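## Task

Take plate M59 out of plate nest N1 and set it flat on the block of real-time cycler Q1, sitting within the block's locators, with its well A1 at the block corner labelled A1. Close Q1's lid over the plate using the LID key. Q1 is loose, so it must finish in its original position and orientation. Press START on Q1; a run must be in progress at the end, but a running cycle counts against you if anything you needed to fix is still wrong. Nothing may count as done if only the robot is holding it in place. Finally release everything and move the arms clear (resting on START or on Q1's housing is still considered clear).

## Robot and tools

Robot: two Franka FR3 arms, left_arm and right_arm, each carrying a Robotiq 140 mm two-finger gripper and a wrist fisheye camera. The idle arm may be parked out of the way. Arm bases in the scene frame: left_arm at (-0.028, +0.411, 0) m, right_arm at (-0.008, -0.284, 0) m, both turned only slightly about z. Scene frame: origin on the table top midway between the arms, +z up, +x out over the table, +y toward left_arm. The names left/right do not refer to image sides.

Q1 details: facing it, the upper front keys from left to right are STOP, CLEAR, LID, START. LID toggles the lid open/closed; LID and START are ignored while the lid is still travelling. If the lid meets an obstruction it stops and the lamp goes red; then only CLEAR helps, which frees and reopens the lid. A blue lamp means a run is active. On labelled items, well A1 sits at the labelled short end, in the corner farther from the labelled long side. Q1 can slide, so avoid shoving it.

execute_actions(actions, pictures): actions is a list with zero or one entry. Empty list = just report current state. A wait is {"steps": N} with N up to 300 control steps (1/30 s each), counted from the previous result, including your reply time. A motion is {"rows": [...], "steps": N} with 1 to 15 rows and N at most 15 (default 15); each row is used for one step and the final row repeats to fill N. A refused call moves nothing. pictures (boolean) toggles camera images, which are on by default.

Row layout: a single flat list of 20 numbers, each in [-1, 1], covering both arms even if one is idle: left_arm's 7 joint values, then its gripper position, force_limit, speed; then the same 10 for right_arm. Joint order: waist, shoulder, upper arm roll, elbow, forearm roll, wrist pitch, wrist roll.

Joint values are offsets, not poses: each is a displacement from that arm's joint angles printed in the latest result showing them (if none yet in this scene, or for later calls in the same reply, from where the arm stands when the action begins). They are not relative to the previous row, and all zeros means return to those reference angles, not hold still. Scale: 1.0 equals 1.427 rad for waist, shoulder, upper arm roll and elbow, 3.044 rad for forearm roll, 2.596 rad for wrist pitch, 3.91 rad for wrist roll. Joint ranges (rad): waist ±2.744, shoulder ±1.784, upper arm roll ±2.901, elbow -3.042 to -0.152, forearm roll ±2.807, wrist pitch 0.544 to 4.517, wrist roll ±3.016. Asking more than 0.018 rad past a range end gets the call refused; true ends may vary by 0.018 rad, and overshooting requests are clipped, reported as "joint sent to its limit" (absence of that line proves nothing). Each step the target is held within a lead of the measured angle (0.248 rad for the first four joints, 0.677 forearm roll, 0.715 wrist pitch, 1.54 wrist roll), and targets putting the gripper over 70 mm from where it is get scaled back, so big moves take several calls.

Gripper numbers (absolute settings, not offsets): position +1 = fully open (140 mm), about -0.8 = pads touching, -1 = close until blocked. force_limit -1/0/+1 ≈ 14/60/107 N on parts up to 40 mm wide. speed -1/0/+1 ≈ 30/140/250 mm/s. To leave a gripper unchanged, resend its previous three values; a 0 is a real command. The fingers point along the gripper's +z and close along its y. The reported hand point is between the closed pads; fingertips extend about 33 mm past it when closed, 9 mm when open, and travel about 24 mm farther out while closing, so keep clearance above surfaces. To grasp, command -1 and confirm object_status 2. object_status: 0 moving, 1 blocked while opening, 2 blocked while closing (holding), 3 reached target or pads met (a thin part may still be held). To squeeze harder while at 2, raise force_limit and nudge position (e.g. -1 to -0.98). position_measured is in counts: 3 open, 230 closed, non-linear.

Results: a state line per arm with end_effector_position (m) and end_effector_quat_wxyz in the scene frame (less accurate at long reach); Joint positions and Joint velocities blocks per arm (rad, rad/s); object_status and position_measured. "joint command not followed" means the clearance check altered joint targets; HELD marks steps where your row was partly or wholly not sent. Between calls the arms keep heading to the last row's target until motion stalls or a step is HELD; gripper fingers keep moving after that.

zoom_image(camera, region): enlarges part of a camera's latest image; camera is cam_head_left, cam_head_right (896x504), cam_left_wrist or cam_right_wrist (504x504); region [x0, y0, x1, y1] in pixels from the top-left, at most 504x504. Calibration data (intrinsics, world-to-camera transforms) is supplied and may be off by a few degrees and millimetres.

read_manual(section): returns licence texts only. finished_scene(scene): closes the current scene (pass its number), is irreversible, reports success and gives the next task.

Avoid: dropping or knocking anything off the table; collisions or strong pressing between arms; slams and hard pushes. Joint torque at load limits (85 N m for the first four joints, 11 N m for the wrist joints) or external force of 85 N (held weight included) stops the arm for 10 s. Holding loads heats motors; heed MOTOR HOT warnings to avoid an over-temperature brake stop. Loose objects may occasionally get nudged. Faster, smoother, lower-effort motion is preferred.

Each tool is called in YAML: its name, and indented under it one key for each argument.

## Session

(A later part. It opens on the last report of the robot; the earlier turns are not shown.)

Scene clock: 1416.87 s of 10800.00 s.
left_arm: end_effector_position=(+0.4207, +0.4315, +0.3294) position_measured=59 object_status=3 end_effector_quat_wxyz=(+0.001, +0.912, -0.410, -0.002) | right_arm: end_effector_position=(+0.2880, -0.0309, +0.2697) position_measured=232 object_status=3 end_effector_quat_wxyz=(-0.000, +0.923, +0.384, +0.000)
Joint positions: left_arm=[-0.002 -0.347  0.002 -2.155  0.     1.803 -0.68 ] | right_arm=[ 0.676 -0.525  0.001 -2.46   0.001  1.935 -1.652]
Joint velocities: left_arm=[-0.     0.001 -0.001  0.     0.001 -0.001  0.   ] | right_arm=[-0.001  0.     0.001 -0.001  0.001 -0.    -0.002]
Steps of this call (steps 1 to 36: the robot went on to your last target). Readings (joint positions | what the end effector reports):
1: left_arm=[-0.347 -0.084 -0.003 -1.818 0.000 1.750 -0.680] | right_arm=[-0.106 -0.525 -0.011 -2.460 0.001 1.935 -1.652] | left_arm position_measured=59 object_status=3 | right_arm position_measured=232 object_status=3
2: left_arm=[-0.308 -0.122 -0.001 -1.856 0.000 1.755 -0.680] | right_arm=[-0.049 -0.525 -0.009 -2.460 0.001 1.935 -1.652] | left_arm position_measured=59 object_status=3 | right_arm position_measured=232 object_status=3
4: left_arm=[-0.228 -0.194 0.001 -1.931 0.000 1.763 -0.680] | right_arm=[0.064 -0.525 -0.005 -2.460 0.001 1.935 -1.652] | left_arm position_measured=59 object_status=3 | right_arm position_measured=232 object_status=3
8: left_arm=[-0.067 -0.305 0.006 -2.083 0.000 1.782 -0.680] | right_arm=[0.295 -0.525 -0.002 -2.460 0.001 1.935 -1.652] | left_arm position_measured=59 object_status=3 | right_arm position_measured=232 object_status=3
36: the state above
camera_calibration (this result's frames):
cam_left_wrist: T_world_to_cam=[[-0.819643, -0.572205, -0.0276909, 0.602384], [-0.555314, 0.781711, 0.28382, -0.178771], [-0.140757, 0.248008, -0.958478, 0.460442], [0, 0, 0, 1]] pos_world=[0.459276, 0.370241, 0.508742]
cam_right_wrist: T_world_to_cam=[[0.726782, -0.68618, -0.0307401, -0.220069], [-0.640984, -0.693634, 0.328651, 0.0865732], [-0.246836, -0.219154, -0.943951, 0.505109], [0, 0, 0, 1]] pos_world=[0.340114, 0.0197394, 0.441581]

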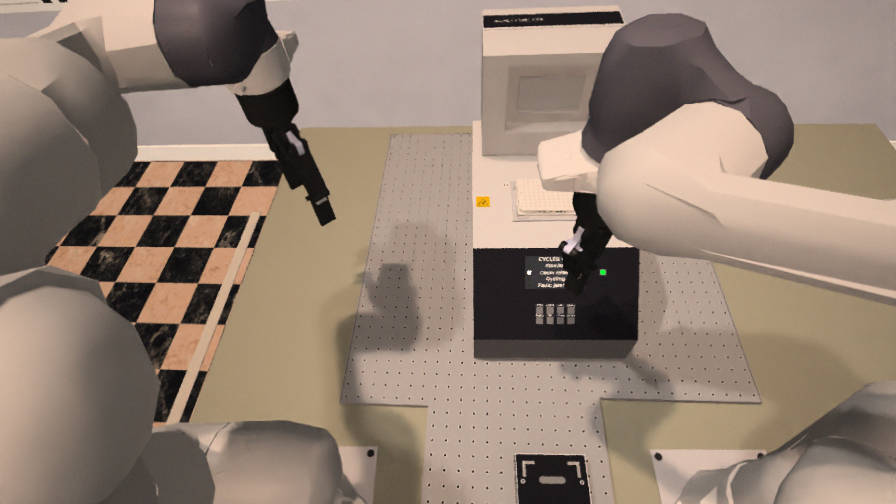

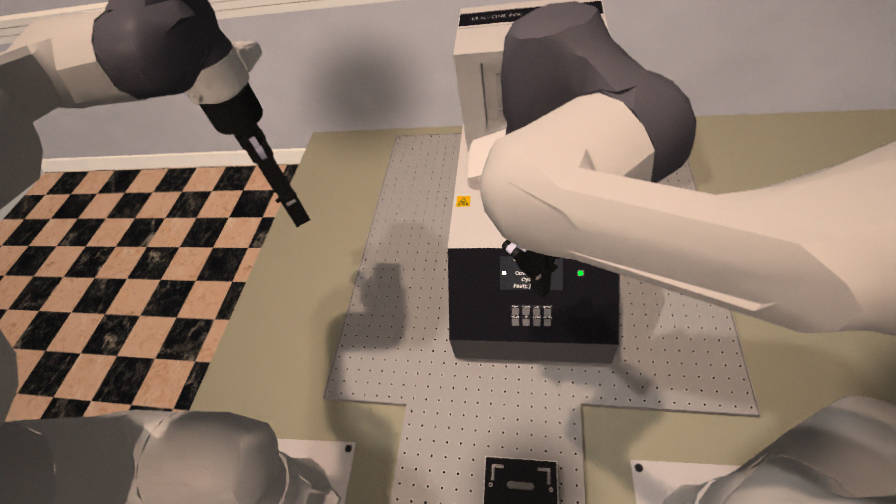

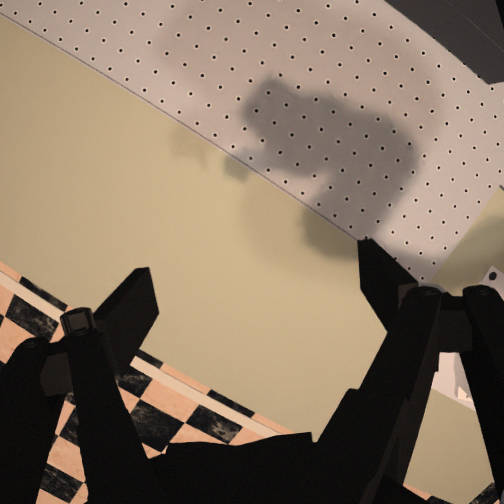

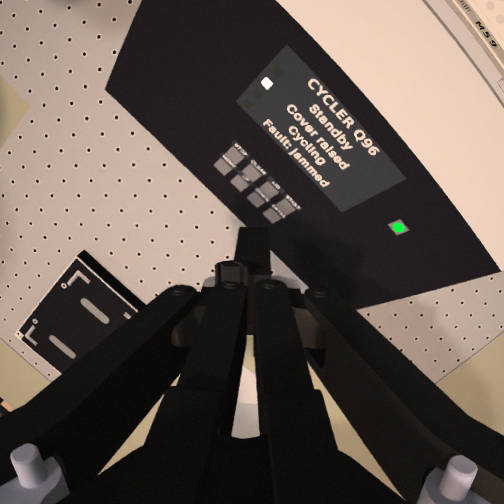

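execute_actions:
  actions:
    - {"rows": [ [0,0,0,0,0,0,0,0.55,-0.4,-0.7, 0,0.0009,0,-0.0016,0,0.0080,0,-1,-0.5,0], [0,0,0,0,0,0,0,0.55,-0.4,-0.7, 0,0.0033,0,-0.0062,0,0.0170,0,-1,-0.5,0], [0,0,0,0,0,0,0,0.55,-0.4,-0.7, 0,0.0071,0,-0.0132,0,0.0270,0,-1,-0.5,0], [0,0,0,0,0,0,0,0.55,-0.4,-0.7, 0,0.0119,0,-0.0222,0,0.0378,0,-1,-0.5,0], [0,0,0,0,0,0,0,0.55,-0.4,-0.7, 0,0.0176,0,-0.0329,0,0.0484,0,-1,-0.5,0], [0,0,0,0,0,0,0,0.55,-0.4,-0.7, 0,0.0239,0,-0.0446,0,0.0591,0,-1,-0.5,0], [0,0,0,0,0,0,0,0.55,-0.4,-0.7, 0,0.0306,0,-0.0571,0,0.0697,0,-1,-0.5,0], [0,0,0,0,0,0,0,0.55,-0.4,-0.7, 0,0.0374,0,-0.0697,0,0.0796,0,-1,-0.5,0], [0,0,0,0,0,0,0,0.55,-0.4,-0.7, 0,0.0441,0,-0.0822,0,0.0886,0,-1,-0.5,0], [0,0,0,0,0,0,0,0.55,-0.4,-0.7, 0,0.0504,0,-0.0939,0,0.0963,0,-1,-0.5,0], [0,0,0,0,0,0,0,0.55,-0.4,-0.7, 0,0.0561,0,-0.1046,0,0.1023,0,-1,-0.5,0], [0,0,0,0,0,0,0,0.55,-0.4,-0.7, 0,0.0609,0,-0.1136,0,0.1061,0,-1,-0.5,0], [0,0,0,0,0,0,0,0.55,-0.4,-0.7, 0,0.0647,0,-0.1206,0,0.1075,0,-1,-0.5,0], [0,0,0,0,0,0,0,0.55,-0.4,-0.7, 0,0.0671,0,-0.1252,0,0.1075,0,-1,-0.5,0], [0,0,0,0,0,0,0,0.55,-0.4,-0.7, 0,0.0680,0,-0.1268,0,0.1075,0,-1,-0.5,0] ], "steps": 15}
  pictures: false

execute_actions:
  actions:
    - {"steps": 24}

Scene clock: 1442.80 s of 10800.00 s.
left_arm: end_effector_position=(+0.4207, +0.4314, +0.3294) position_measured=59 object_status=3 end_effector_quat_wxyz=(+0.001, +0.912, -0.410, -0.002) | right_arm: end_effector_position=(+0.2817, -0.0363, +0.1779) position_measured=232 object_status=3 end_effector_quat_wxyz=(+0.004, +0.923, +0.384, -0.014)
Joint positions: left_arm=[-0.002 -0.347  0.002 -2.155  0.     1.803 -0.68 ] | right_arm=[ 0.677 -0.435  0.001 -2.625  0.001  2.16  -1.652]
Joint velocities: left_arm=[ 0.001 -0.001 -0.    -0.     0.001  0.    -0.001] | right_arm=[ 0.001  0.147  0.001 -0.248 -0.     0.269  0.   ]
Steps of this call (steps 1 to 15: the robot went on to your last target; steps 16 to 90: nothing new was sent; then 22.43 s passed at rest; steps 91 to 105: all 15 steps of this action). Readings (joint positions | what the end effector reports):
91: left_arm=[-0.002 -0.347 0.002 -2.155 0.000 1.803 -0.680] | right_arm=[0.677 -0.525 0.001 -2.460 0.001 1.937 -1.652] | left_arm position_measured=59 object_status=3 | right_arm position_measured=232 object_status=3
92: left_arm=[-0.002 -0.347 0.002 -2.155 0.000 1.803 -0.680] | right_arm=[0.677 -0.525 0.001 -2.461 0.001 1.944 -1.652] | left_arm position_measured=59 object_status=3 | right_arm position_measured=232 object_status=3
94: left_arm=[-0.002 -0.347 0.002 -2.155 0.000 1.803 -0.680] | right_arm=[0.677 -0.522 0.001 -2.471 0.001 1.968 -1.652] | left_arm position_measured=59 object_status=3 | right_arm position_measured=232 object_status=3
98: left_arm=[-0.002 -0.347 0.002 -2.155 0.000 1.803 -0.680] | right_arm=[0.677 -0.495 0.001 -2.521 0.001 2.043 -1.652] | left_arm position_measured=59 object_status=3 | right_arm position_measured=232 object_status=3
105: the state above

Scene clock: 1443.60 s of 10800.00 s.
left_arm: end_effector_position=(+0.4207, +0.4314, +0.3294) position_measured=59 object_status=3 end_effector_quat_wxyz=(+0.001, +0.912, -0.410, -0.002) | right_arm: end_effector_position=(+0.2877, -0.0313, +0.1731) position_measured=232 object_status=3 end_effector_quat_wxyz=(-0.000, +0.924, +0.384, -0.001)
Joint positions: left_arm=[-0.002 -0.347  0.002 -2.155  0.     1.803 -0.68 ] | right_arm=[ 0.677 -0.428  0.001 -2.638  0.001  2.209 -1.652]
Joint velocities: left_arm=[-0.002 -0.001 -0.001  0.     0.001 -0.     0.001] | right_arm=[-0.002 -0.     0.001 -0.001  0.001  0.003  0.002]
Steps of this call (steps 1 to 24: the robot went on to your last target). Readings (joint positions | what the end effector reports):
1: left_arm=[-0.002 -0.347 0.002 -2.155 0.000 1.803 -0.680] | right_arm=[0.677 -0.431 0.001 -2.631 0.001 2.169 -1.652] | left_arm position_measured=59 object_status=3 | right_arm position_measured=232 object_status=3
2: left_arm=[-0.002 -0.347 0.002 -2.155 0.000 1.803 -0.680] | right_arm=[0.677 -0.429 0.001 -2.635 0.001 2.175 -1.652] | left_arm position_measured=59 object_status=3 | right_arm position_measured=232 object_status=3
4: left_arm=[-0.002 -0.347 0.002 -2.155 0.000 1.803 -0.680] | right_arm=[0.677 -0.428 0.001 -2.638 0.001 2.186 -1.652] | left_arm position_measured=59 object_status=3 | right_arm position_measured=232 object_status=3
8: left_arm=[-0.002 -0.347 0.002 -2.155 0.000 1.803 -0.680] | right_arm=[0.677 -0.428 0.001 -2.638 0.001 2.199 -1.652] | left_arm position_measured=59 object_status=3 | right_arm position_measured=232 object_status=3
24: the state above
camera_calibration (this result's frames):
cam_left_wrist: T_world_to_cam=[[-0.819655, -0.572182, -0.0278209, 0.602421], [-0.555328, 0.781714, 0.283784, -0.178733], [-0.140628, 0.248055, -0.958485, 0.460351], [0, 0, 0, 1]] pos_world=[0.45926, 0.37022, 0.50872]
cam_right_wrist: T_world_to_cam=[[0.72655, -0.68642, -0.0308702, -0.223015], [-0.640811, -0.693119, 0.33007, 0.117575], [-0.247964, -0.220031, -0.943451, 0.413964], [0, 0, 0, 1]] pos_world=[0.340022, 0.0194964, 0.344862]

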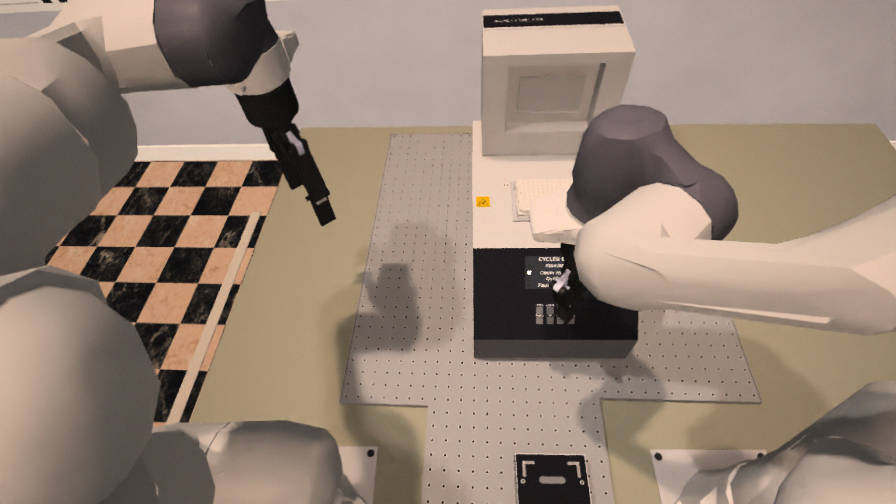

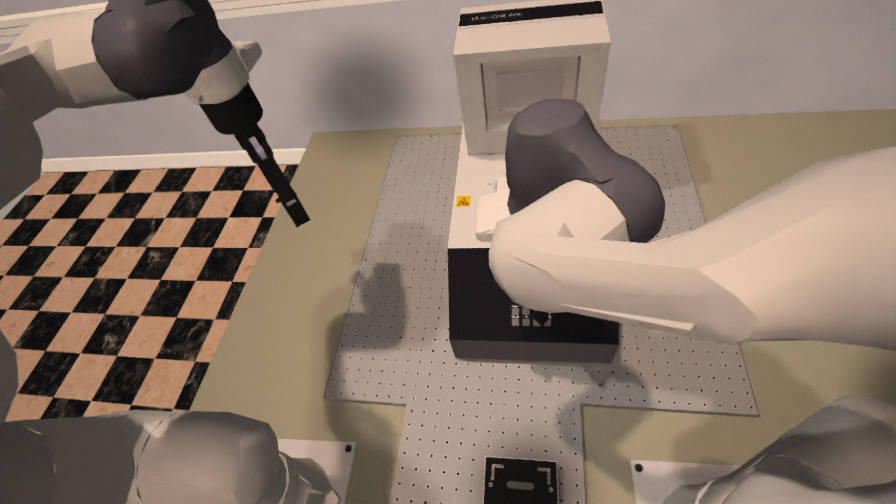

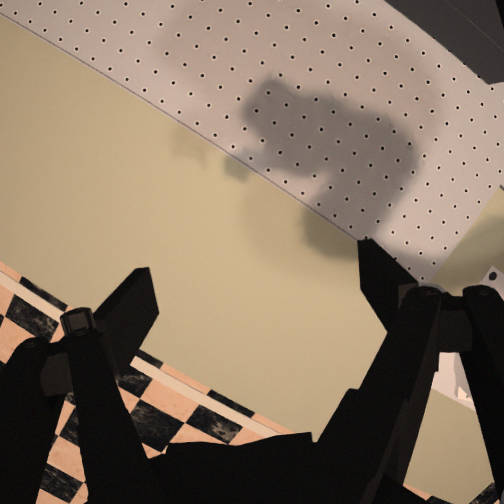

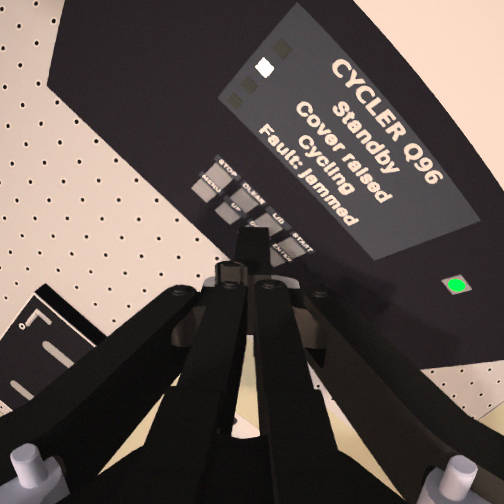

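execute_actions:
  actions:
    - {"rows": [ [0,0,0,0,0,0,0,0.55,-0.4,-0.7, 0,0.0000,0,-0.0000,0,0.0020,0,-1,-0.5,0], [0,0,0,0,0,0,0,0.55,-0.4,-0.7, 0,0.0005,0,-0.0005,0,0.0040,0,-1,-0.5,0], [0,0,0,0,0,0,0,0.55,-0.4,-0.7, 0,0.0010,0,-0.0011,0,0.0058,0,-1,-0.5,0], [0,0,0,0,0,0,0,0.55,-0.4,-0.7, 0,0.0016,0,-0.0018,0,0.0072,0,-1,-0.5,0], [0,0,0,0,0,0,0,0.55,-0.4,-0.7, 0,0.0024,0,-0.0027,0,0.0084,0,-1,-0.5,0], [0,0,0,0,0,0,0,0.55,-0.4,-0.7, 0,0.0033,0,-0.0037,0,0.0094,0,-1,-0.5,0], [0,0,0,0,0,0,0,0.55,-0.4,-0.7, 0,0.0042,0,-0.0047,0,0.0102,0,-1,-0.5,0], [0,0,0,0,0,0,0,0.55,-0.4,-0.7, 0,0.0051,0,-0.0057,0,0.0109,0,-1,-0.5,0], [0,0,0,0,0,0,0,0.55,-0.4,-0.7, 0,0.0060,0,-0.0067,0,0.0114,0,-1,-0.5,0], [0,0,0,0,0,0,0,0.55,-0.4,-0.7, 0,0.0069,0,-0.0077,0,0.0118,0,-1,-0.5,0], [0,0,0,0,0,0,0,0.55,-0.4,-0.7, 0,0.0077,0,-0.0086,0,0.0121,0,-1,-0.5,0], [0,0,0,0,0,0,0,0.55,-0.4,-0.7, 0,0.0083,0,-0.0093,0,0.0123,0,-1,-0.5,0], [0,0,0,0,0,0,0,0.55,-0.4,-0.7, 0,0.0088,0,-0.0099,0,0.0123,0,-1,-0.5,0], [0,0,0,0,0,0,0,0.55,-0.4,-0.7, 0,0.0092,0,-0.0103,0,0.0123,0,-1,-0.5,0], [0,0,0,0,0,0,0,0.55,-0.4,-0.7, 0,0.0093,0,-0.0104,0,0.0123,0,-1,-0.5,0] ], "steps": 15}
  pictures: false

execute_actions:
  actions:
    - {"steps": 12}

Scene clock: 1483.40 s of 10800.00 s.
left_arm: end_effector_position=(+0.4207, +0.4314, +0.3294) position_measured=59 object_status=3 end_effector_quat_wxyz=(+0.001, +0.912, -0.410, -0.002) | right_arm: end_effector_position=(+0.2884, -0.0307, +0.1669) position_measured=232 object_status=3 end_effector_quat_wxyz=(-0.001, +0.924, +0.384, +0.001)
Joint positions: left_arm=[-0.002 -0.347  0.002 -2.155  0.     1.803 -0.68 ] | right_arm=[ 0.677 -0.419  0.001 -2.649  0.001  2.233 -1.652]
Joint velocities: left_arm=[ 0.001  0.002 -0.     0.001 -0.001 -0.    -0.001] | right_arm=[ 0.001  0.005  0.001 -0.01   0.     0.02   0.001]
Steps of this call (steps 1 to 15: the robot went on to your last target; steps 16 to 90: nothing new was sent; then 36.30 s passed at rest; steps 91 to 105: all 15 steps of this action). Readings (joint positions | what the end effector reports):
91: left_arm=[-0.002 -0.347 0.002 -2.155 0.000 1.803 -0.680] | right_arm=[0.677 -0.428 0.001 -2.639 0.001 2.210 -1.652] | left_arm position_measured=59 object_status=3 | right_arm position_measured=232 object_status=3
92: left_arm=[-0.002 -0.347 0.002 -2.155 0.000 1.803 -0.680] | right_arm=[0.677 -0.428 0.001 -2.639 0.001 2.210 -1.652] | left_arm position_measured=59 object_status=3 | right_arm position_measured=232 object_status=3
94: left_arm=[-0.002 -0.347 0.002 -2.155 0.000 1.803 -0.680] | right_arm=[0.677 -0.428 0.001 -2.639 0.001 2.214 -1.652] | left_arm position_measured=59 object_status=3 | right_arm position_measured=232 object_status=3
98: left_arm=[-0.002 -0.347 0.002 -2.155 0.000 1.803 -0.680] | right_arm=[0.677 -0.426 0.001 -2.641 0.001 2.223 -1.652] | left_arm position_measured=59 object_status=3 | right_arm position_measured=232 object_status=3
105: the state above

Scene clock: 1483.80 s of 10800.00 s.
left_arm: end_effector_position=(+0.4207, +0.4314, +0.3294) position_measured=59 object_status=3 end_effector_quat_wxyz=(+0.001, +0.912, -0.410, -0.002) | right_arm: end_effector_position=(+0.2885, -0.0306, +0.1667) position_measured=232 object_status=3 end_effector_quat_wxyz=(-0.001, +0.924, +0.384, +0.002)
Joint positions: left_arm=[-0.002 -0.347  0.002 -2.155  0.     1.803 -0.68 ] | right_arm=[ 0.677 -0.419  0.001 -2.65   0.001  2.234 -1.652]
Joint velocities: left_arm=[ 0.     0.    -0.001 -0.002 -0.001 -0.001  0.001] | right_arm=[-0.    -0.    -0.001 -0.     0.     0.001 -0.001]
Steps of this call (steps 1 to 12: the robot went on to your last target). Readings (joint positions | what the end effector reports):
1: left_arm=[-0.002 -0.347 0.002 -2.155 0.000 1.803 -0.680] | right_arm=[0.677 -0.419 0.001 -2.649 0.001 2.233 -1.652] | left_arm position_measured=59 object_status=3 | right_arm position_measured=232 object_status=3
2: left_arm=[-0.002 -0.347 0.002 -2.155 0.000 1.803 -0.680] | right_arm=[0.677 -0.419 0.001 -2.649 0.001 2.234 -1.652] | left_arm position_measured=59 object_status=3 | right_arm position_measured=232 object_status=3
4: left_arm=[-0.002 -0.347 0.002 -2.155 0.000 1.803 -0.680] | right_arm=[0.677 -0.419 0.001 -2.650 0.001 2.234 -1.652] | left_arm position_measured=59 object_status=3 | right_arm position_measured=232 object_status=3
8: left_arm=[-0.002 -0.347 0.002 -2.155 0.000 1.803 -0.680] | right_arm=[0.677 -0.419 0.001 -2.650 0.001 2.234 -1.652] | left_arm position_measured=59 object_status=3 | right_arm position_measured=232 object_status=3
12: the state above
camera_calibration (this result's frames):
cam_left_wrist: T_world_to_cam=[[-0.819655, -0.572182, -0.0278209, 0.602421], [-0.555328, 0.781714, 0.283784, -0.178733], [-0.140628, 0.248055, -0.958485, 0.460351], [0, 0, 0, 1]] pos_world=[0.45926, 0.37022, 0.50872]
cam_right_wrist: T_world_to_cam=[[0.726644, -0.686343, -0.0303576, -0.223445], [-0.642003, -0.694105, 0.325654, 0.121732], [-0.244582, -0.217145, -0.945001, 0.40764], [0, 0, 0, 1]] pos_world=[0.340219, 0.0196522, 0.338794]

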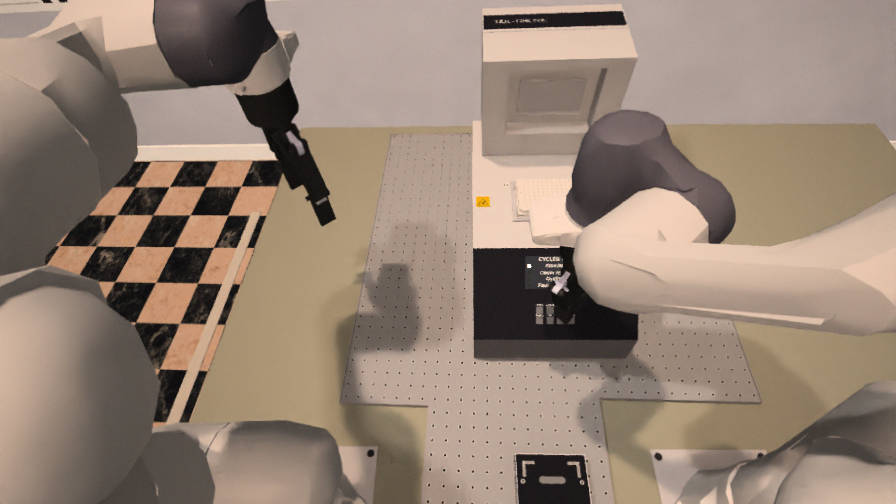

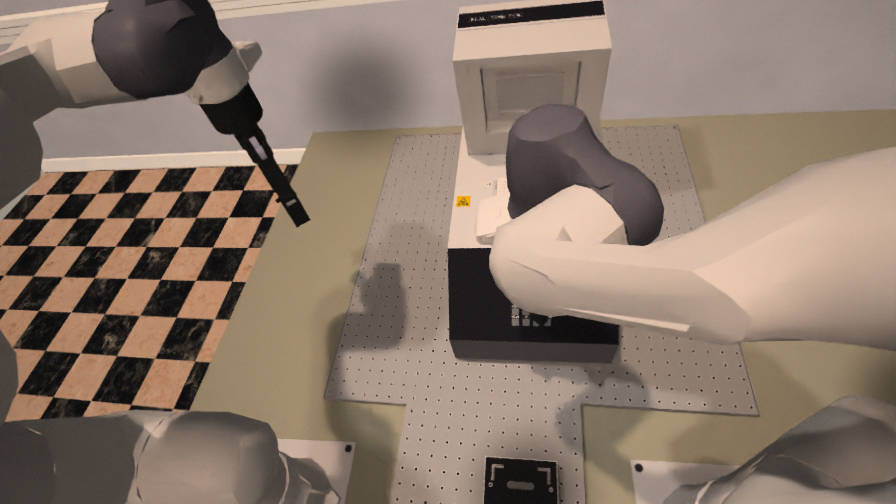

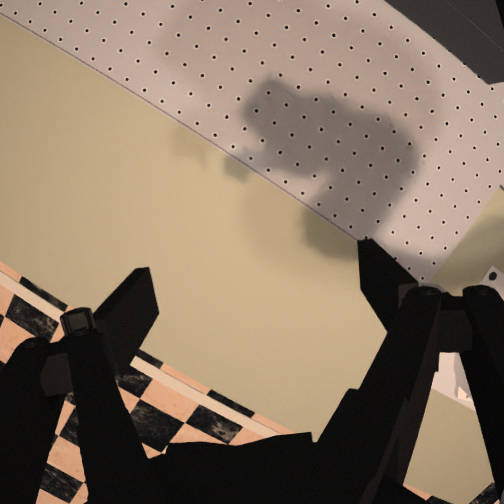

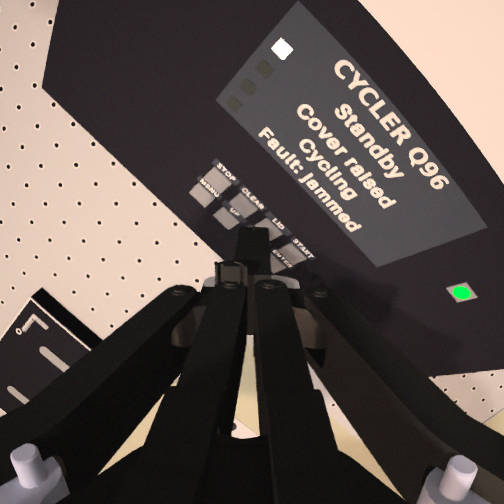

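execute_actions:
  actions:
    - {"rows": [ [0,0,0,0,0,0,0,0.55,-0.4,-0.7, 0,-0.0015,0,0.0014,0,-0.0030,0,-1,-0.5,0], [0,0,0,0,0,0,0,0.55,-0.4,-0.7, 0,-0.0032,0,0.0030,0,-0.0055,0,-1,-0.5,0], [0,0,0,0,0,0,0,0.55,-0.4,-0.7, 0,-0.0050,0,0.0047,0,-0.0075,0,-1,-0.5,0], [0,0,0,0,0,0,0,0.55,-0.4,-0.7, 0,-0.0066,0,0.0062,0,-0.0088,0,-1,-0.5,0], [0,0,0,0,0,0,0,0.55,-0.4,-0.7, 0,-0.0078,0,0.0074,0,-0.0095,0,-1,-0.5,0], [0,0,0,0,0,0,0,0.55,-0.4,-0.7, 0,-0.0085,0,0.0080,0,-0.0100,-0.001,-1,-0.5,0], [0,0,0,0,0,0,0,0.55,-0.4,-0.7, -0.0010,-0.0095,0,0.0072,0,-0.0105,-0.0025,-1,-0.5,0], [0,0,0,0,0,0,0,0.55,-0.4,-0.7, -0.0040,-0.0122,0,0.0047,0,-0.0110,-0.0042,-1,-0.5,0], [0,0,0,0,0,0,0,0.55,-0.4,-0.7, -0.0082,-0.0162,0,0.0013,0,-0.0116,-0.0060,-1,-0.5,0], [0,0,0,0,0,0,0,0.55,-0.4,-0.7, -0.0130,-0.0207,0,-0.0027,0,-0.0121,-0.0077,-1,-0.5,0], [0,0,0,0,0,0,0,0.55,-0.4,-0.7, -0.0180,-0.0253,0,-0.0067,0,-0.0126,-0.0091,-1,-0.5,0], [0,0,0,0,0,0,0,0.55,-0.4,-0.7, -0.0225,-0.0295,0,-0.0104,0,-0.0130,-0.0101,-1,-0.5,0], [0,0,0,0,0,0,0,0.55,-0.4,-0.7, -0.0260,-0.0328,0,-0.0133,0,-0.0133,-0.0107,-1,-0.5,0], [0,0,0,0,0,0,0,0.55,-0.4,-0.7, -0.0284,-0.0351,0,-0.0153,0,-0.0133,-0.0109,-1,-0.5,0], [0,0,0,0,0,0,0,0.55,-0.4,-0.7, -0.0293,-0.0359,0,-0.0160,0,-0.0133,-0.0109,-1,-0.5,0] ], "steps": 15}
  pictures: false

execute_actions:
  actions:
    - {"steps": 18}

Scene clock: 1514.27 s of 10800.00 s.
left_arm: end_effector_position=(+0.4207, +0.4314, +0.3294) position_measured=59 object_status=3 end_effector_quat_wxyz=(+0.001, +0.912, -0.410, -0.002) | right_arm: end_effector_position=(+0.2902, -0.0457, +0.1743) position_measured=232 object_status=3 end_effector_quat_wxyz=(-0.001, +0.926, +0.377, +0.003)
Joint positions: left_arm=[-0.002 -0.347  0.002 -2.155  0.     1.803 -0.68 ] | right_arm=[ 0.643 -0.461  0.002 -2.664  0.001  2.209 -1.67 ]
Joint velocities: left_arm=[-0.001 -0.    -0.001 -0.002  0.     0.    -0.   ] | right_arm=[-0.106 -0.096 -0.    -0.081 -0.001 -0.029 -0.063]
Steps of this call (steps 1 to 15: the robot went on to your last target; steps 16 to 390: nothing new was sent; then 16.97 s passed at rest; steps 391 to 405: all 15 steps of this action). Readings (joint positions | what the end effector reports):
391: left_arm=[-0.002 -0.347 0.002 -2.155 0.000 1.803 -0.680] | right_arm=[0.677 -0.419 0.001 -2.650 0.001 2.234 -1.652] | left_arm position_measured=59 object_status=3 | right_arm position_measured=232 object_status=3
392: left_arm=[-0.002 -0.347 0.002 -2.155 0.000 1.803 -0.680] | right_arm=[0.677 -0.420 0.001 -2.649 0.001 2.232 -1.652] | left_arm position_measured=59 object_status=3 | right_arm position_measured=232 object_status=3
394: left_arm=[-0.002 -0.347 0.002 -2.155 0.000 1.803 -0.680] | right_arm=[0.677 -0.422 0.001 -2.647 0.001 2.227 -1.652] | left_arm position_measured=59 object_status=3 | right_arm position_measured=232 object_status=3
398: left_arm=[-0.002 -0.347 0.002 -2.155 0.000 1.803 -0.680] | right_arm=[0.676 -0.429 0.001 -2.642 0.001 2.219 -1.653] | left_arm position_measured=59 object_status=3 | right_arm position_measured=232 object_status=3
405: the state above

Scene clock: 1514.87 s of 10800.00 s.
left_arm: end_effector_position=(+0.4207, +0.4314, +0.3294) position_measured=59 object_status=3 end_effector_quat_wxyz=(+0.001, +0.912, -0.410, -0.002) | right_arm: end_effector_position=(+0.2894, -0.0498, +0.1737) position_measured=232 object_status=3 end_effector_quat_wxyz=(-0.000, +0.924, +0.381, +0.001)
Joint positions: left_arm=[-0.002 -0.347  0.002 -2.155  0.     1.803 -0.68 ] | right_arm=[ 0.636 -0.468  0.002 -2.67   0.001  2.204 -1.687]
Joint velocities: left_arm=[0.001 0.    0.    0.001 0.    0.001 0.001] | right_arm=[-0.     0.001  0.    -0.     0.001 -0.001 -0.008]
Steps of this call (steps 1 to 18: the robot went on to your last target). Readings (joint positions | what the end effector reports):
1: left_arm=[-0.002 -0.347 0.002 -2.155 0.000 1.803 -0.680] | right_arm=[0.641 -0.464 0.002 -2.666 0.001 2.208 -1.672] | left_arm position_measured=59 object_status=3 | right_arm position_measured=232 object_status=3
2: left_arm=[-0.002 -0.347 0.002 -2.155 0.000 1.803 -0.680] | right_arm=[0.639 -0.466 0.002 -2.668 0.001 2.207 -1.674] | left_arm position_measured=59 object_status=3 | right_arm position_measured=232 object_status=3
4: left_arm=[-0.002 -0.347 0.002 -2.155 0.000 1.803 -0.680] | right_arm=[0.637 -0.467 0.002 -2.669 0.001 2.206 -1.677] | left_arm position_measured=59 object_status=3 | right_arm position_measured=232 object_status=3
8: left_arm=[-0.002 -0.347 0.002 -2.155 0.000 1.803 -0.680] | right_arm=[0.636 -0.468 0.002 -2.670 0.001 2.205 -1.681] | left_arm position_measured=59 object_status=3 | right_arm position_measured=232 object_status=3
18: the state above
camera_calibration (this result's frames):
cam_left_wrist: T_world_to_cam=[[-0.819655, -0.572182, -0.0278209, 0.602421], [-0.555328, 0.781714, 0.283784, -0.178733], [-0.140628, 0.248055, -0.958485, 0.460351], [0, 0, 0, 1]] pos_world=[0.45926, 0.37022, 0.50872]
cam_right_wrist: T_world_to_cam=[[0.723179, -0.689997, -0.0302688, -0.236222], [-0.645145, -0.690518, 0.327067, 0.10752], [-0.246576, -0.217, -0.944516, 0.410801], [0, 0, 0, 1]] pos_world=[0.34149, 0.000396187, 0.345692]

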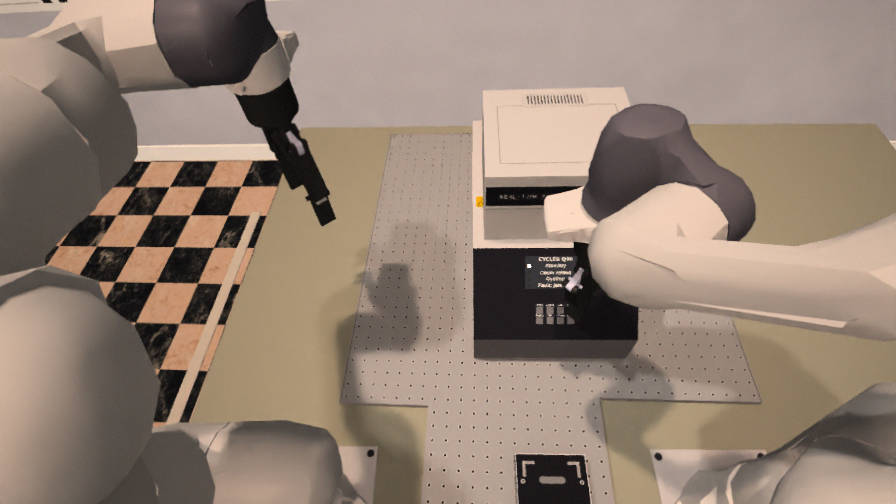

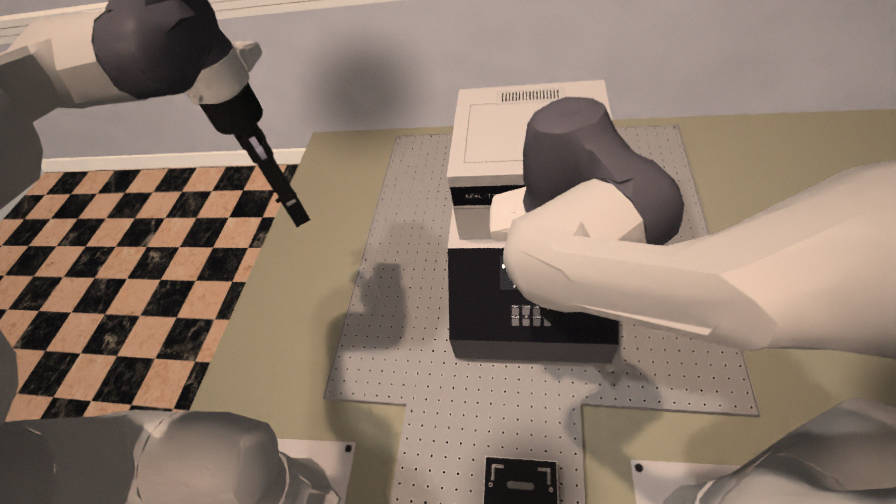

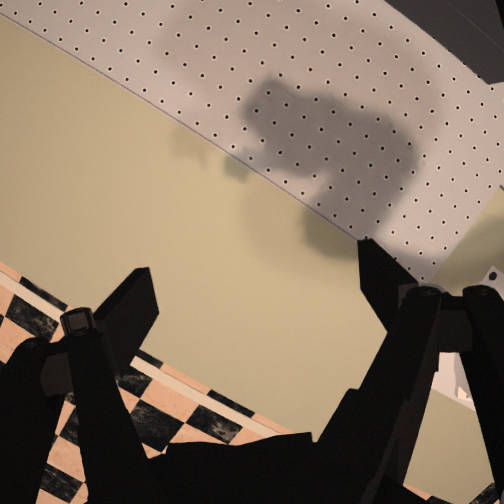

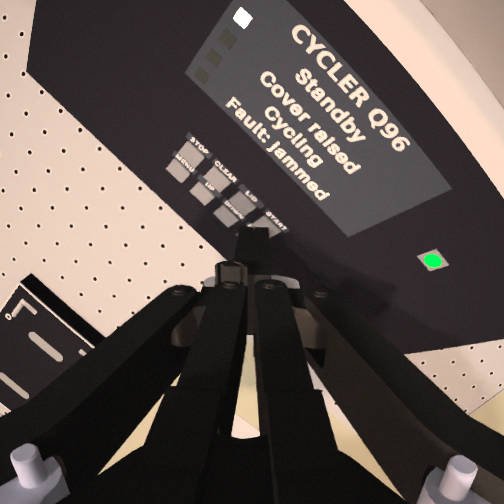

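execute_actions:
  actions:
    - {"rows": [ [0,0,0,0,0,0,0,0.55,-0.4,-0.7, 0,0.0000,0,-0.0000,0,0.0015,0,-1,-0.5,0], [0,0,0,0,0,0,0,0.55,-0.4,-0.7, 0,0.0005,0,-0.0005,0,0.0030,0,-1,-0.5,0], [0,0,0,0,0,0,0,0.55,-0.4,-0.7, 0,0.0011,0,-0.0011,0,0.0045,0,-1,-0.5,0], [0,0,0,0,0,0,0,0.55,-0.4,-0.7, 0,0.0018,0,-0.0018,0,0.0058,0,-1,-0.5,0], [0,0,0,0,0,0,0,0.55,-0.4,-0.7, 0,0.0027,0,-0.0026,0,0.0070,0,-1,-0.5,0], [0,0,0,0,0,0,0,0.55,-0.4,-0.7, 0,0.0037,0,-0.0036,0,0.0081,0,-1,-0.5,0], [0,0,0,0,0,0,0,0.55,-0.4,-0.7, 0,0.0047,0,-0.0046,0,0.0091,0,-1,-0.5,0], [0,0,0,0,0,0,0,0.55,-0.4,-0.7, 0,0.0058,0,-0.0056,0,0.0099,0,-1,-0.5,0], [0,0,0,0,0,0,0,0.55,-0.4,-0.7, 0,0.0068,0,-0.0066,0,0.0105,0,-1,-0.5,0], [0,0,0,0,0,0,0,0.55,-0.4,-0.7, 0,0.0078,0,-0.0076,0,0.0110,0,-1,-0.5,0], [0,0,0,0,0,0,0,0.55,-0.4,-0.7, 0,0.0087,0,-0.0084,0,0.0114,0,-1,-0.5,0], [0,0,0,0,0,0,0,0.55,-0.4,-0.7, 0,0.0094,0,-0.0091,0,0.0116,0,-1,-0.5,0], [0,0,0,0,0,0,0,0.55,-0.4,-0.7, 0,0.0100,0,-0.0097,0,0.0116,0,-1,-0.5,0], [0,0,0,0,0,0,0,0.55,-0.4,-0.7, 0,0.0104,0,-0.0101,0,0.0116,0,-1,-0.5,0], [0,0,0,0,0,0,0,0.55,-0.4,-0.7, 0,0.0105,0,-0.0102,0,0.0116,0,-1,-0.5,0] ], "steps": 15}
  pictures: false

execute_actions:
  actions:
    - {"steps": 12}

Scene clock: 1542.53 s of 10800.00 s.
left_arm: end_effector_position=(+0.4207, +0.4314, +0.3294) position_measured=59 object_status=3 end_effector_quat_wxyz=(+0.001, +0.912, -0.410, -0.002) | right_arm: end_effector_position=(+0.2899, -0.0494, +0.1677) position_measured=232 object_status=3 end_effector_quat_wxyz=(-0.001, +0.924, +0.382, +0.002)
Joint positions: left_arm=[-0.002 -0.347  0.002 -2.155  0.     1.803 -0.68 ] | right_arm=[ 0.636 -0.458  0.002 -2.68   0.001  2.226 -1.69 ]
Joint velocities: left_arm=[-0.002  0.001 -0.001  0.001  0.001 -0.     0.001] | right_arm=[ 0.     0.001  0.002 -0.005 -0.001  0.015  0.   ]
Steps of this call (steps 1 to 15: the robot went on to your last target; steps 16 to 90: nothing new was sent; then 24.17 s passed at rest; steps 91 to 105: all 15 steps of this action). Readings (joint positions | what the end effector reports):
91: left_arm=[-0.002 -0.347 0.002 -2.155 0.000 1.803 -0.680] | right_arm=[0.636 -0.468 0.002 -2.671 0.001 2.204 -1.690] | left_arm position_measured=59 object_status=3 | right_arm position_measured=232 object_status=3
92: left_arm=[-0.002 -0.347 0.002 -2.155 0.000 1.803 -0.680] | right_arm=[0.636 -0.468 0.002 -2.671 0.001 2.205 -1.690] | left_arm position_measured=59 object_status=3 | right_arm position_measured=232 object_status=3
94: left_arm=[-0.002 -0.347 0.002 -2.155 0.000 1.803 -0.680] | right_arm=[0.636 -0.468 0.002 -2.671 0.001 2.208 -1.690] | left_arm position_measured=59 object_status=3 | right_arm position_measured=232 object_status=3
98: left_arm=[-0.002 -0.347 0.002 -2.155 0.000 1.803 -0.680] | right_arm=[0.636 -0.465 0.002 -2.673 0.001 2.216 -1.690] | left_arm position_measured=59 object_status=3 | right_arm position_measured=232 object_status=3
105: the state above

Scene clock: 1542.93 s of 10800.00 s.
left_arm: end_effector_position=(+0.4207, +0.4314, +0.3294) position_measured=59 object_status=3 end_effector_quat_wxyz=(+0.001, +0.912, -0.410, -0.002) | right_arm: end_effector_position=(+0.2900, -0.0493, +0.1676) position_measured=232 object_status=3 end_effector_quat_wxyz=(-0.001, +0.924, +0.382, +0.002)
Joint positions: left_arm=[-0.002 -0.347  0.002 -2.155  0.     1.803 -0.68 ] | right_arm=[ 0.636 -0.458  0.002 -2.68   0.001  2.227 -1.69 ]
Joint velocities: left_arm=[-0.    -0.001 -0.    -0.     0.001  0.001  0.002] | right_arm=[ 0.    -0.001 -0.    -0.001  0.     0.     0.   ]
Steps of this call (steps 1 to 12: the robot went on to your last target). Readings (joint positions | what the end effector reports):
1: left_arm=[-0.002 -0.347 0.002 -2.155 0.000 1.803 -0.680] | right_arm=[0.636 -0.458 0.002 -2.680 0.001 2.226 -1.690] | left_arm position_measured=59 object_status=3 | right_arm position_measured=232 object_status=3
2: left_arm=[-0.002 -0.347 0.002 -2.155 0.000 1.803 -0.680] | right_arm=[0.636 -0.458 0.002 -2.680 0.001 2.226 -1.690] | left_arm position_measured=59 object_status=3 | right_arm position_measured=232 object_status=3
4: left_arm=[-0.002 -0.347 0.002 -2.155 0.000 1.803 -0.680] | right_arm=[0.636 -0.458 0.002 -2.680 0.001 2.227 -1.690] | left_arm position_measured=59 object_status=3 | right_arm position_measured=232 object_status=3
8: left_arm=[-0.002 -0.347 0.002 -2.155 0.000 1.803 -0.680] | right_arm=[0.636 -0.458 0.002 -2.680 0.001 2.227 -1.690] | left_arm position_measured=59 object_status=3 | right_arm position_measured=232 object_status=3
12: the state above
camera_calibration (this result's frames):
cam_left_wrist: T_world_to_cam=[[-0.819655, -0.572182, -0.0278208, 0.602421], [-0.555328, 0.781714, 0.283784, -0.178733], [-0.140628, 0.248055, -0.958485, 0.460351], [0, 0, 0, 1]] pos_world=[0.45926, 0.37022, 0.50872]
cam_right_wrist: T_world_to_cam=[[0.725038, -0.68806, -0.0298913, -0.237062], [-0.643997, -0.692711, 0.324684, 0.110175], [-0.244108, -0.216158, -0.94535, 0.404749], [0, 0, 0, 1]] pos_world=[0.341634, 0.00069628, 0.339771]

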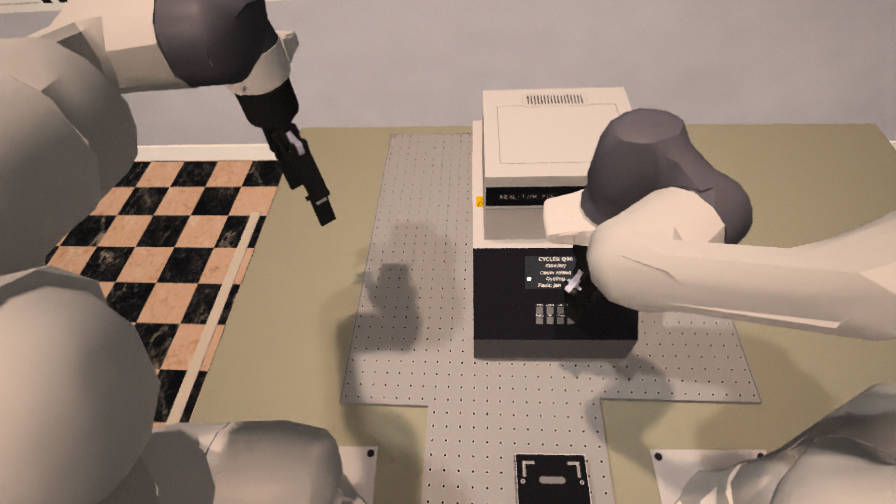

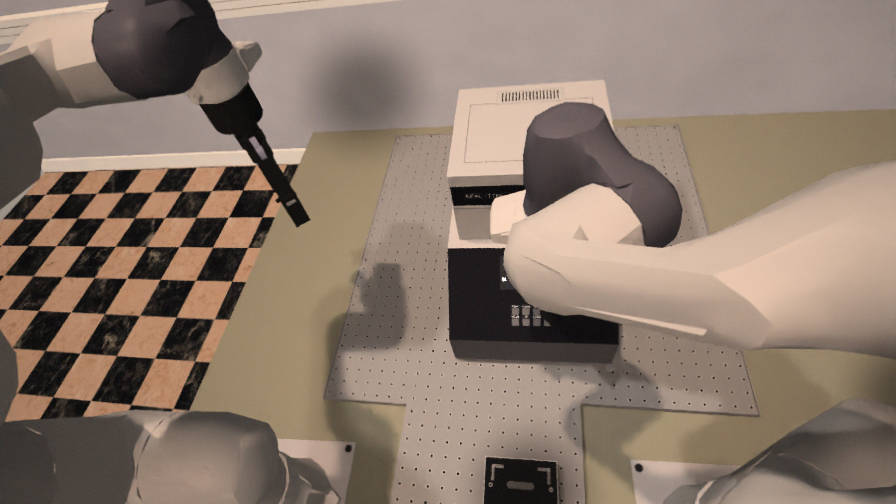

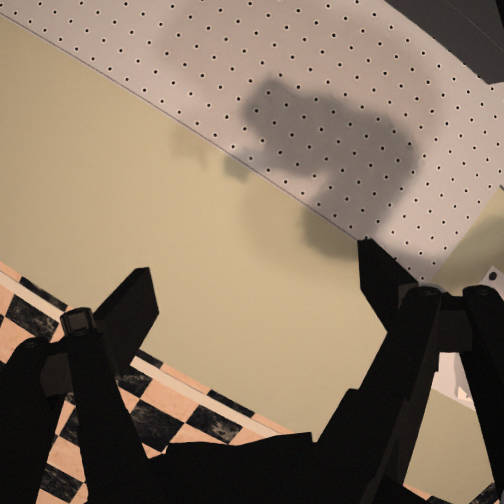

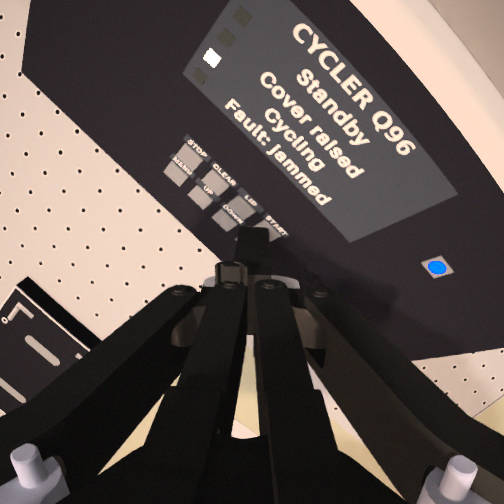

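execute_actions:
  actions:
    - {"rows": [ [0,0,0,0,0,0,0,0.55,-0.4,-0.7, 0,-0.0020,0,0.0010,0,-0.0040,0,-1,-0.5,0], [0,0,0,0,0,0,0,0.55,-0.4,-0.7, 0,-0.0075,0,0.0030,0,-0.0104,0,-1,-0.5,0], [0,0,0,0,0,0,0,0.55,-0.4,-0.7, 0,-0.0161,0,0.0055,0,-0.0175,0,-1,-0.5,0], [0,0,0,0,0,0,0,0.55,-0.4,-0.7, 0,-0.0271,0,0.0080,0,-0.0259,0,-1,-0.5,0], [0,0,0,0,0,0,0,0.55,-0.4,-0.7, 0,-0.0400,0,0.0105,0,-0.0352,0,-1,-0.5,0], [0,0,0,0,0,0,0,0.55,-0.4,-0.7, 0,-0.0543,0,0.0128,0,-0.0450,0,-1,-0.5,0], [0,0,0,0,0,0,0,0.55,-0.4,-0.7, 0,-0.0695,0,0.0150,0,-0.0549,0,-1,-0.5,0], [0,0,0,0,0,0,0,0.55,-0.4,-0.7, 0,-0.0849,0,0.0170,0,-0.0647,0,-1,-0.5,0], [0,0,0,0,0,0,0,0.55,-0.4,-0.7, 0,-0.1001,0,0.0188,0,-0.0740,0,-1,-0.5,0], [0,0,0,0,0,0,0,0.55,-0.4,-0.7, 0,-0.1144,0,0.0203,0,-0.0824,0,-1,-0.5,0], [0,0,0,0,0,0,0,0.55,-0.4,-0.7, 0,-0.1273,0,0.0216,0,-0.0895,0,-1,-0.5,0], [0,0,0,0,0,0,0,0.55,-0.4,-0.7, 0,-0.1383,0,0.0226,0,-0.0950,0,-1,-0.5,0], [0,0,0,0,0,0,0,0.55,-0.4,-0.7, 0,-0.1469,0,0.0233,0,-0.0986,0,-1,-0.5,0], [0,0,0,0,0,0,0,0.55,-0.4,-0.7, 0,-0.1524,0,0.0238,0,-0.0999,0,-1,-0.5,0], [0,0,0,0,0,0,0,0.55,-0.4,-0.7, 0,-0.1544,0,0.0239,0,-0.0999,0,-1,-0.5,0] ], "steps": 15}
  pictures: false

execute_actions:
  actions:
    - {"steps": 12}

Scene clock: 1564.67 s of 10800.00 s.
left_arm: end_effector_position=(+0.4207, +0.4314, +0.3294) position_measured=59 object_status=3 end_effector_quat_wxyz=(+0.001, +0.912, -0.410, -0.002) | right_arm: end_effector_position=(+0.2721, -0.0634, +0.2384) position_measured=232 object_status=3 end_effector_quat_wxyz=(-0.005, +0.924, +0.382, +0.019)
Joint positions: left_arm=[-0.002 -0.347  0.002 -2.155  0.     1.803 -0.68 ] | right_arm=[ 0.636 -0.66   0.002 -2.648  0.001  2.027 -1.69 ]
Joint velocities: left_arm=[-0.001  0.    -0.002 -0.001 -0.001 -0.001 -0.001] | right_arm=[-0.    -0.296 -0.     0.042  0.001 -0.322 -0.001]
Steps of this call (steps 1 to 15: the robot went on to your last target; steps 16 to 90: nothing new was sent; then 18.23 s passed at rest; steps 91 to 105: all 15 steps of this action). Readings (joint positions | what the end effector reports):
91: left_arm=[-0.002 -0.347 0.002 -2.155 0.000 1.803 -0.680] | right_arm=[0.636 -0.459 0.002 -2.680 0.001 2.225 -1.690] | left_arm position_measured=59 object_status=3 | right_arm position_measured=232 object_status=3
92: left_arm=[-0.002 -0.347 0.002 -2.155 0.000 1.803 -0.680] | right_arm=[0.636 -0.461 0.002 -2.679 0.001 2.222 -1.690] | left_arm position_measured=59 object_status=3 | right_arm position_measured=232 object_status=3
94: left_arm=[-0.002 -0.347 0.002 -2.155 0.000 1.803 -0.680] | right_arm=[0.636 -0.472 0.002 -2.677 0.001 2.206 -1.690] | left_arm position_measured=59 object_status=3 | right_arm position_measured=232 object_status=3
98: left_arm=[-0.002 -0.347 0.002 -2.155 0.000 1.803 -0.680] | right_arm=[0.636 -0.534 0.002 -2.666 0.001 2.145 -1.690] | left_arm position_measured=59 object_status=3 | right_arm position_measured=232 object_status=3
105: the state above

Scene clock: 1565.07 s of 10800.00 s.
left_arm: end_effector_position=(+0.4207, +0.4314, +0.3294) position_measured=59 object_status=3 end_effector_quat_wxyz=(+0.001, +0.912, -0.410, -0.002) | right_arm: end_effector_position=(+0.2613, -0.0718, +0.2400) position_measured=232 object_status=3 end_effector_quat_wxyz=(-0.001, +0.924, +0.383, +0.003)
Joint positions: left_arm=[-0.002 -0.347  0.002 -2.155  0.     1.803 -0.68 ] | right_arm=[ 0.636 -0.676  0.002 -2.646  0.001  1.977 -1.69 ]
Joint velocities: left_arm=[ 0.002  0.001  0.    -0.002 -0.001  0.    -0.001] | right_arm=[ 0.001 -0.     0.    -0.001 -0.001 -0.031 -0.001]
Steps of this call (steps 1 to 12: the robot went on to your last target). Readings (joint positions | what the end effector reports):
1: left_arm=[-0.002 -0.347 0.002 -2.155 0.000 1.803 -0.680] | right_arm=[0.636 -0.668 0.002 -2.647 0.001 2.017 -1.690] | left_arm position_measured=59 object_status=3 | right_arm position_measured=232 object_status=3
2: left_arm=[-0.002 -0.347 0.002 -2.155 0.000 1.803 -0.680] | right_arm=[0.636 -0.673 0.002 -2.646 0.001 2.009 -1.690] | left_arm position_measured=59 object_status=3 | right_arm position_measured=232 object_status=3
4: left_arm=[-0.002 -0.347 0.002 -2.155 0.000 1.803 -0.680] | right_arm=[0.636 -0.676 0.002 -2.646 0.001 1.997 -1.690] | left_arm position_measured=59 object_status=3 | right_arm position_measured=232 object_status=3
8: left_arm=[-0.002 -0.347 0.002 -2.155 0.000 1.803 -0.680] | right_arm=[0.636 -0.676 0.002 -2.646 0.001 1.983 -1.690] | left_arm position_measured=59 object_status=3 | right_arm position_measured=232 object_status=3
12: the state above
camera_calibration (this result's frames):
cam_left_wrist: T_world_to_cam=[[-0.819655, -0.572181, -0.0278211, 0.602421], [-0.555328, 0.781714, 0.283784, -0.178733], [-0.140628, 0.248055, -0.958485, 0.460351], [0, 0, 0, 1]] pos_world=[0.45926, 0.37022, 0.50872]
cam_right_wrist: T_world_to_cam=[[0.725188, -0.687923, -0.029404, -0.229755], [-0.644579, -0.693273, 0.322321, 0.0533054], [-0.242117, -0.21479, -0.946174, 0.461133], [0, 0, 0, 1]] pos_world=[0.312623, -0.0220516, 0.412375]

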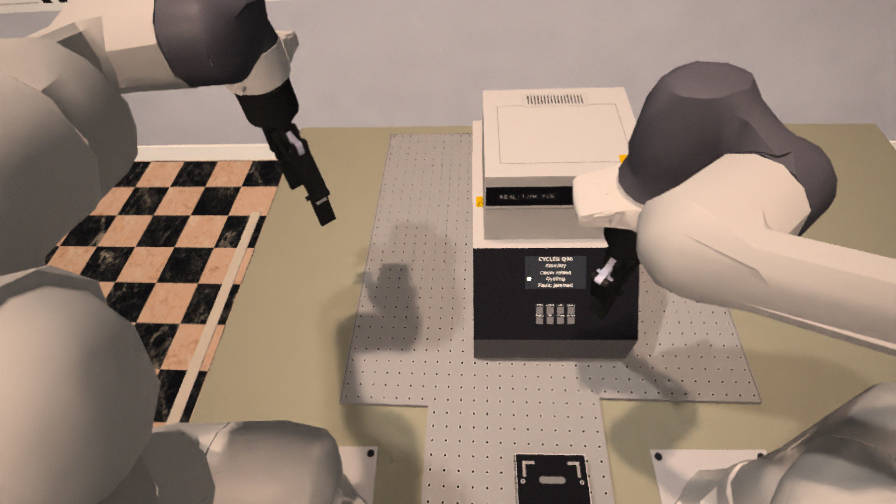

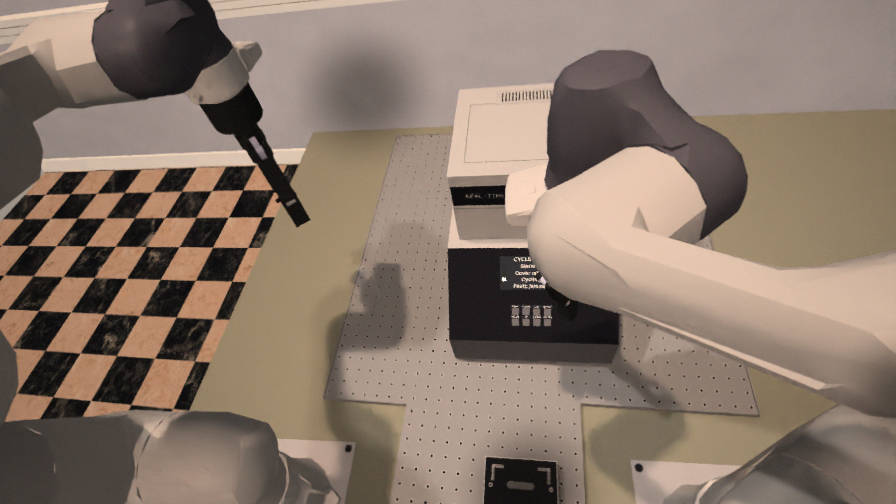

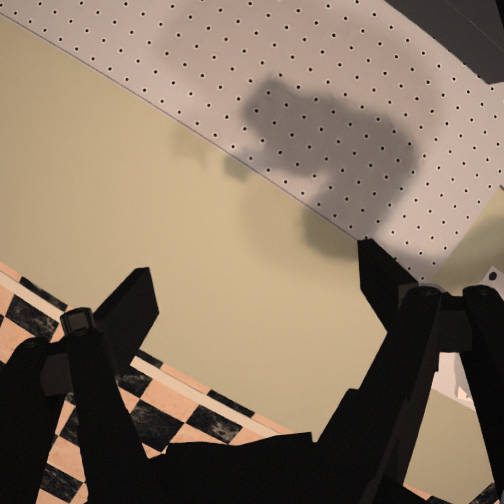

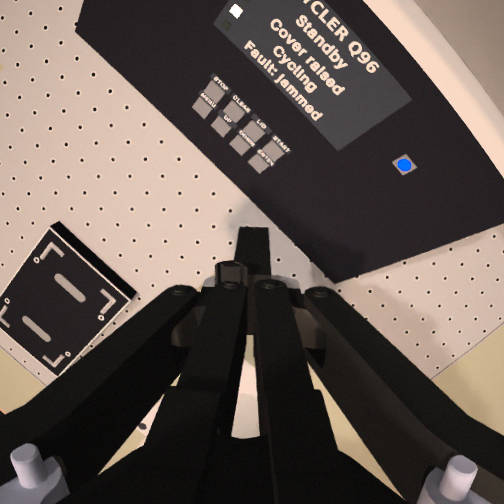

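finished_scene:
  scene: 1

The scene is finished: the task was done.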